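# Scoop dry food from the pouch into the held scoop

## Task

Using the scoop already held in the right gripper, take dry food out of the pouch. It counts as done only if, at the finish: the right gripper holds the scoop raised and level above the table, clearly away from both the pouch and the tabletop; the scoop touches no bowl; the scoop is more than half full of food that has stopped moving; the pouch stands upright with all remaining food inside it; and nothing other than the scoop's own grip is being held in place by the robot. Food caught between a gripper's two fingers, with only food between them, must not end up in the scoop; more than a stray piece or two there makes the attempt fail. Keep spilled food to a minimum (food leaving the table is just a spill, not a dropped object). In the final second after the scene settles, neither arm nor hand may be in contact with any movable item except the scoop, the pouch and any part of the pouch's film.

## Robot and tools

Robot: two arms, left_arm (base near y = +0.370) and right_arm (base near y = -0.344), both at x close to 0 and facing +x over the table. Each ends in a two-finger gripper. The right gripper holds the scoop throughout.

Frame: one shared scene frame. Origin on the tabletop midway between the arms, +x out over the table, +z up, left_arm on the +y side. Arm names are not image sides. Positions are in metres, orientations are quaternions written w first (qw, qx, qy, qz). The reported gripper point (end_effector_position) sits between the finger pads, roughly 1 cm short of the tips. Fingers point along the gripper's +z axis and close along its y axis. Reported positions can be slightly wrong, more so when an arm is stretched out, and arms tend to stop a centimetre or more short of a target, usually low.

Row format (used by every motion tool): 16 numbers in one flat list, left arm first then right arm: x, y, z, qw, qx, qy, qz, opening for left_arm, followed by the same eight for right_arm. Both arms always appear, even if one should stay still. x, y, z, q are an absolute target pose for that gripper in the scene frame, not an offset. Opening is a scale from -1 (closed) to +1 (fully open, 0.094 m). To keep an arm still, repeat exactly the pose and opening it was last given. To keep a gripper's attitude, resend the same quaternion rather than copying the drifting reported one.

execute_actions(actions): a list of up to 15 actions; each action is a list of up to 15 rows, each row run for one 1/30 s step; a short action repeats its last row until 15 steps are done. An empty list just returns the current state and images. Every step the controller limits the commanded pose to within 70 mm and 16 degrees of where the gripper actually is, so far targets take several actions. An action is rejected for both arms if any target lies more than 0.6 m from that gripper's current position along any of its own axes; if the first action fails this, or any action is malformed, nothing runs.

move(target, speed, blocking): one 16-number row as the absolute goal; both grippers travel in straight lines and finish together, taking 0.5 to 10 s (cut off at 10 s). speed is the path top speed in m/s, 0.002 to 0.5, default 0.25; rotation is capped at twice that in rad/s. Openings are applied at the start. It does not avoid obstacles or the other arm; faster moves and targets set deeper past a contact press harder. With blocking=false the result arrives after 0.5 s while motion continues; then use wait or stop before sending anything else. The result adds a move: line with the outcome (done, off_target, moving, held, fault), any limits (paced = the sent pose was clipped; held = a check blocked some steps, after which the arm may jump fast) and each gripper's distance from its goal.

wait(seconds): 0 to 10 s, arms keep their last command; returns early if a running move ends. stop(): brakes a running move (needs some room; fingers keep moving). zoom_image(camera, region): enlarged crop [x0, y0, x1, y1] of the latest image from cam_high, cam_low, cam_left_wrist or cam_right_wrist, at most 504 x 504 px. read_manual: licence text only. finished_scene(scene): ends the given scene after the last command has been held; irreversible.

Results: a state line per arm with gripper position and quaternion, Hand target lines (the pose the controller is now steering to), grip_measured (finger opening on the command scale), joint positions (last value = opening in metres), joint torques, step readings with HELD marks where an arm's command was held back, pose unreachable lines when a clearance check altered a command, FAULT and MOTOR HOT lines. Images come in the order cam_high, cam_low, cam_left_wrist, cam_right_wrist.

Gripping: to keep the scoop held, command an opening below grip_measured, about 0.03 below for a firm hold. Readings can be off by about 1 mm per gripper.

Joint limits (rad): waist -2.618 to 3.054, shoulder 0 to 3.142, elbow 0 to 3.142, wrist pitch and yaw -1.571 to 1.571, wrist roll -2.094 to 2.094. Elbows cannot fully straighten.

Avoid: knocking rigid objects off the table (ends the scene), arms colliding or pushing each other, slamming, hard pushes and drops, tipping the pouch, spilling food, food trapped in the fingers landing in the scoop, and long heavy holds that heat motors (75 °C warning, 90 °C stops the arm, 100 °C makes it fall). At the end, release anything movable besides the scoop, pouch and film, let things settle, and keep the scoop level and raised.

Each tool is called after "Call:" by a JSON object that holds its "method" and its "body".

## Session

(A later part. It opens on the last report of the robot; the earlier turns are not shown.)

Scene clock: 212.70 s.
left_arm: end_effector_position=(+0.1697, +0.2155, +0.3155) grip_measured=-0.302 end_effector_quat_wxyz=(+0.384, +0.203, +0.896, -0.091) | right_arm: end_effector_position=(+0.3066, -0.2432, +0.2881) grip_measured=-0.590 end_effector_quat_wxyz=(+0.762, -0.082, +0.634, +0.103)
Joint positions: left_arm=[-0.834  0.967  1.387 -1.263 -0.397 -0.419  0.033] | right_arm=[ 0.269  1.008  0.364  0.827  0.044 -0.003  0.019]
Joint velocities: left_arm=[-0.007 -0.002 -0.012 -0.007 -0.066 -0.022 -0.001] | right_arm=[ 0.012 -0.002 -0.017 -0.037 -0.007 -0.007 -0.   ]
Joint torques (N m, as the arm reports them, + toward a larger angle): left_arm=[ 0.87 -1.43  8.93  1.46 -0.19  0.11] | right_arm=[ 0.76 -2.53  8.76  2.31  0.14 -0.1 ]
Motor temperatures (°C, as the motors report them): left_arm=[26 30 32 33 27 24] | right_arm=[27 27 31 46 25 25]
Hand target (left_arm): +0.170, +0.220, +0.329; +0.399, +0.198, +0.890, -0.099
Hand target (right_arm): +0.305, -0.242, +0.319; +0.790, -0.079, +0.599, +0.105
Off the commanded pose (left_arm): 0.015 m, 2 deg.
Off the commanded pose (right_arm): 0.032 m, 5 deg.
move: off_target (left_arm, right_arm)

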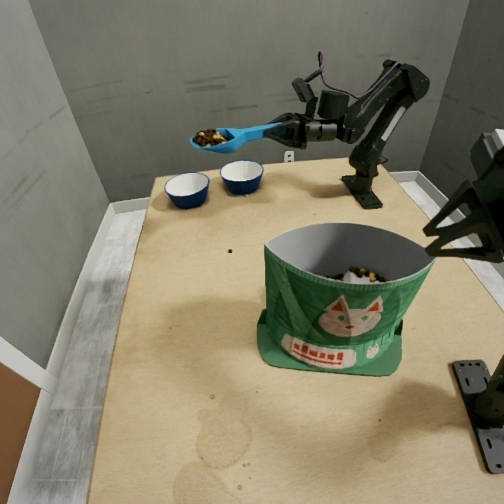

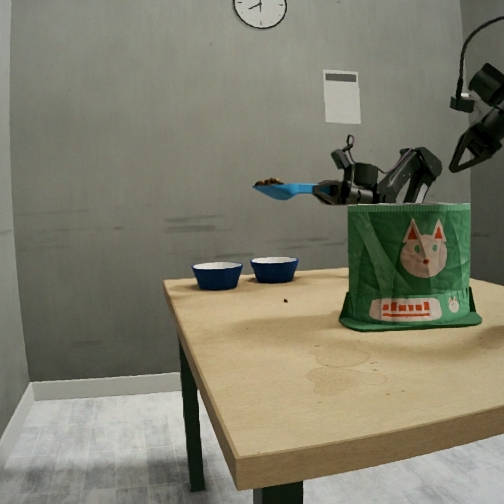

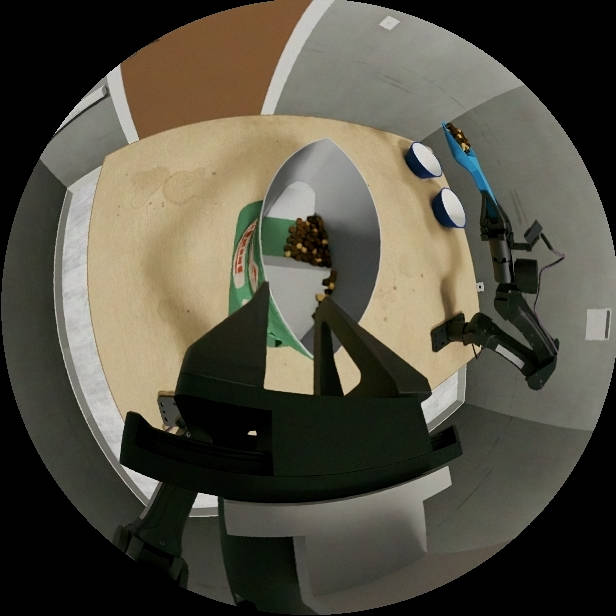

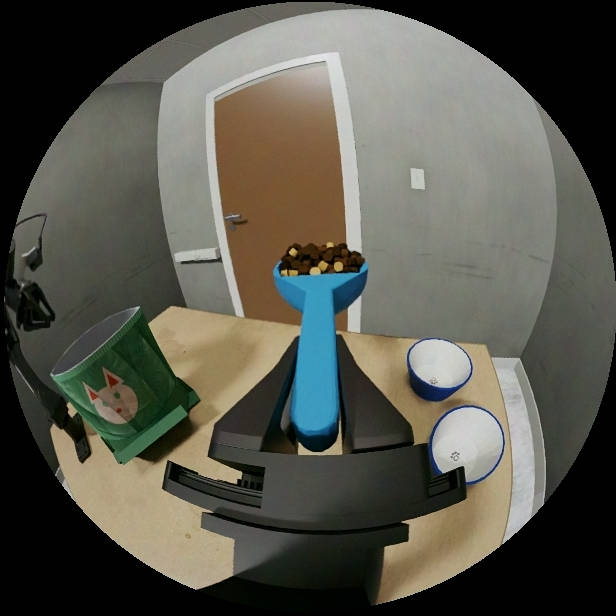

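Call:
{"method": "move", "body": {"target": [0.17,0.22,0.33,0.4,0.2,0.89,-0.1,-0.3,0.30,-0.243,0.35,0.867,-0.063,0.481,0.114,-0.65], "speed": 0.07}}

Call:
{"method": "move", "body": {"target": [0.17,0.22,0.33,0.4,0.2,0.89,-0.1,-0.3,0.307,-0.241,0.32,0.79,-0.079,0.598,0.104,-0.65], "speed": 0.07}}

Call:
{"method": "zoom_image", "body": {"camera": "cam_low", "region": [230,140,400,240]}}

Call:
{"method": "zoom_image", "body": {"camera": "cam_high", "region": [170,100,300,170]}}

Scene clock: 220.50 s.
left_arm: end_effector_position=(+0.1692, +0.2153, +0.3151) grip_measured=-0.302 end_effector_quat_wxyz=(+0.383, +0.206, +0.896, -0.091) | right_arm: end_effector_position=(+0.3049, -0.2438, +0.3323) grip_measured=-0.590 end_effector_quat_wxyz=(+0.851, -0.064, +0.509, +0.115)
Joint positions: left_arm=[-0.834  0.967  1.387 -1.264 -0.394 -0.415  0.033] | right_arm=[ 0.269  1.242  0.346  1.389  0.044 -0.014  0.019]
Joint velocities: left_arm=[-0.017  0.012  0.007 -0.051 -0.051 -0.051  0.   ] | right_arm=[ 0.002  0.002  0.012  0.022 -0.066 -0.037  0.001]
Joint torques (N m, as the arm reports them, + toward a larger angle): left_arm=[ 0.78 -1.42  8.99  1.49 -0.19  0.09] | right_arm=[ 0.6  -3.63  6.44  1.99  0.01 -0.13]
Motor temperatures (°C, as the motors report them): left_arm=[26 30 32 33 27 24] | right_arm=[27 27 32 47 25 25]
Hand target (left_arm): +0.170, +0.220, +0.330; +0.400, +0.199, +0.889, -0.100
Hand target (right_arm): +0.300, -0.243, +0.349; +0.867, -0.063, +0.482, +0.115
Off the commanded pose (left_arm): 0.016 m, 2 deg.
Off the commanded pose (right_arm): 0.018 m, 4 deg.
move: off_target (left_arm, right_arm)

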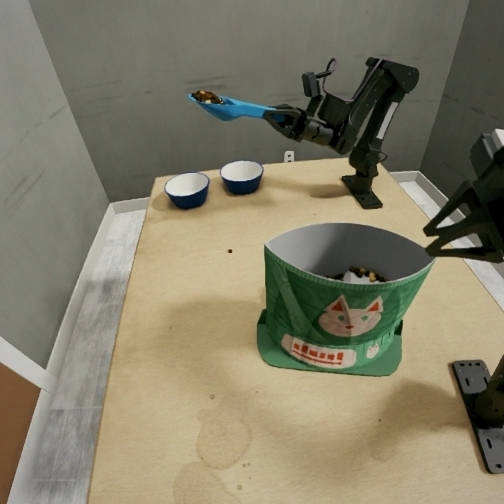

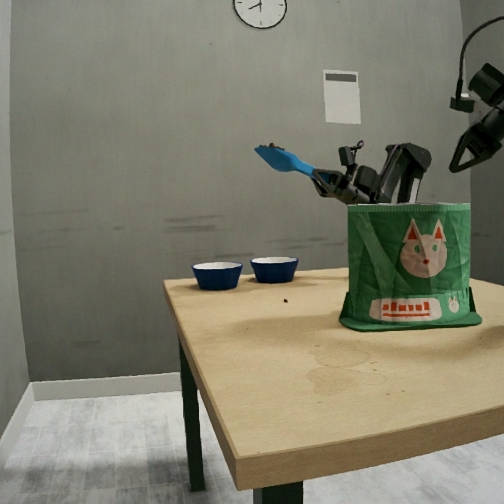

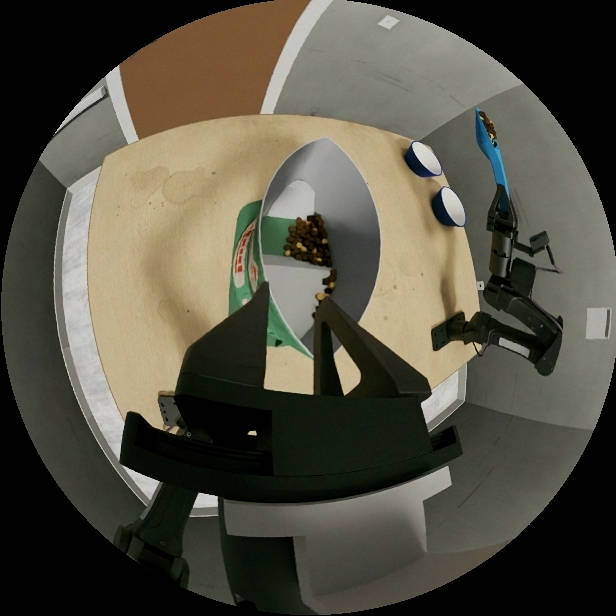

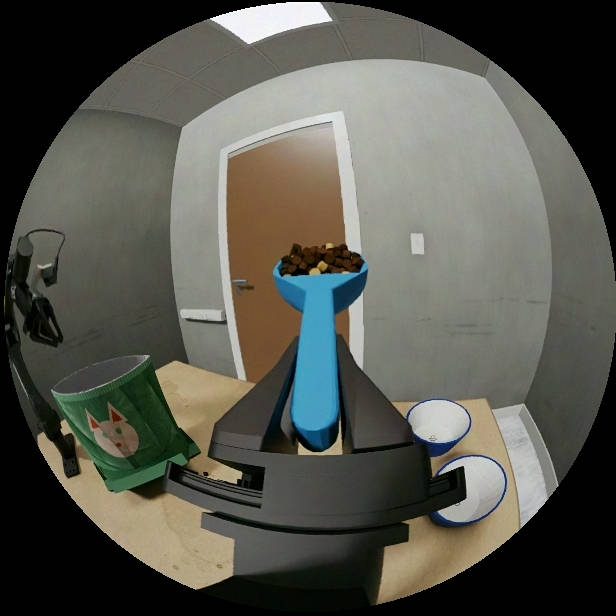

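Scene clock: 222.60 s.
left_arm: end_effector_position=(+0.1691, +0.2152, +0.3150) grip_measured=-0.302 end_effector_quat_wxyz=(+0.383, +0.206, +0.896, -0.091) | right_arm: end_effector_position=(+0.3116, -0.2418, +0.2869) grip_measured=-0.590 end_effector_quat_wxyz=(+0.762, -0.086, +0.634, +0.098)
Joint positions: left_arm=[-0.834  0.967  1.387 -1.265 -0.393 -0.415  0.033] | right_arm=[ 0.269  1.042  0.374  0.85   0.045 -0.014  0.019]
Joint velocities: left_arm=[-0.007 -0.012  0.007  0.007  0.022  0.022 -0.001] | right_arm=[-0.007 -0.007 -0.012 -0.037 -0.007  0.037 -0.001]
Joint torques (N m, as the arm reports them, + toward a larger angle): left_arm=[ 0.77 -1.43  8.99  1.49 -0.2   0.1 ] | right_arm=[ 0.94 -5.52  8.09  2.14  0.12  0.02]
Motor temperatures (°C, as the motors report them): left_arm=[26 30 32 33 27 24] | right_arm=[27 27 32 47 25 25]
Hand target (left_arm): +0.170, +0.220, +0.330; +0.400, +0.199, +0.889, -0.099
Hand target (right_arm): +0.305, -0.242, +0.319; +0.790, -0.079, +0.599, +0.104
Off the commanded pose (left_arm): 0.016 m, 2 deg.
Off the commanded pose (right_arm): 0.033 m, 5 deg.
move: off_target (left_arm, right_arm)

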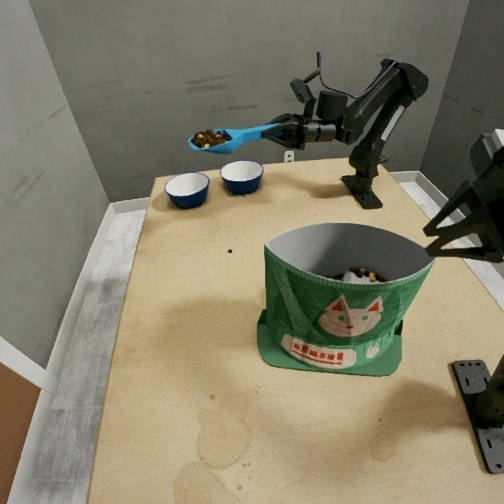

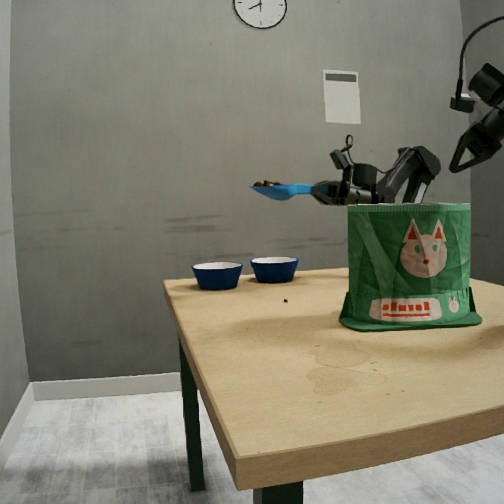

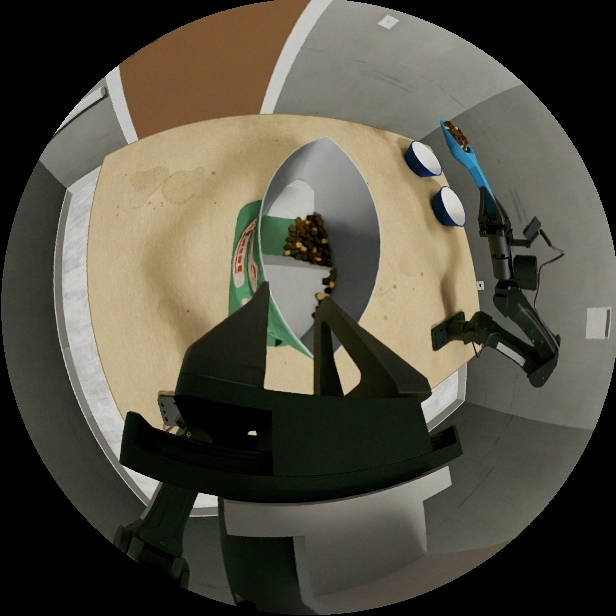

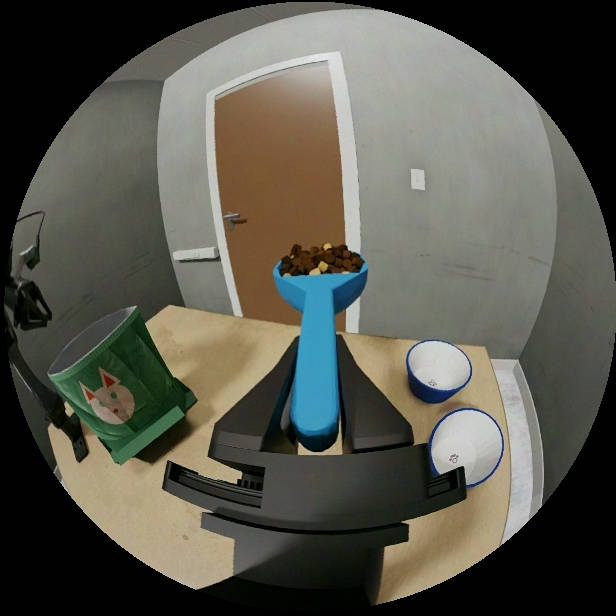

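Region (230, 140, 400, 240) of cam_low's 504x504 image, scaled by 2.965, with more detail than that image has; it fills the top 296 rows of this view, and the rest is white.

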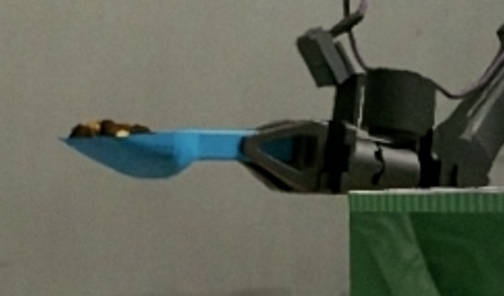

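Region (170, 100, 300, 170) of cam_high's 504x504 image, scaled by 3.877, with more detail than that image has; it fills the top 271 rows of this view, and the rest is white.

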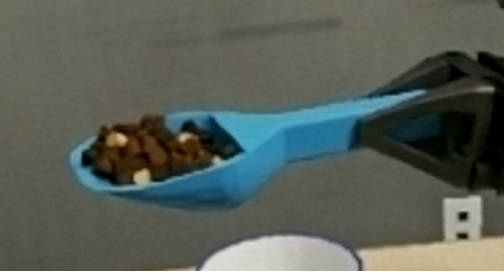

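Call:
{"method": "finished_scene", "body": {"scene": 2}}

The scene is finished: the task was done.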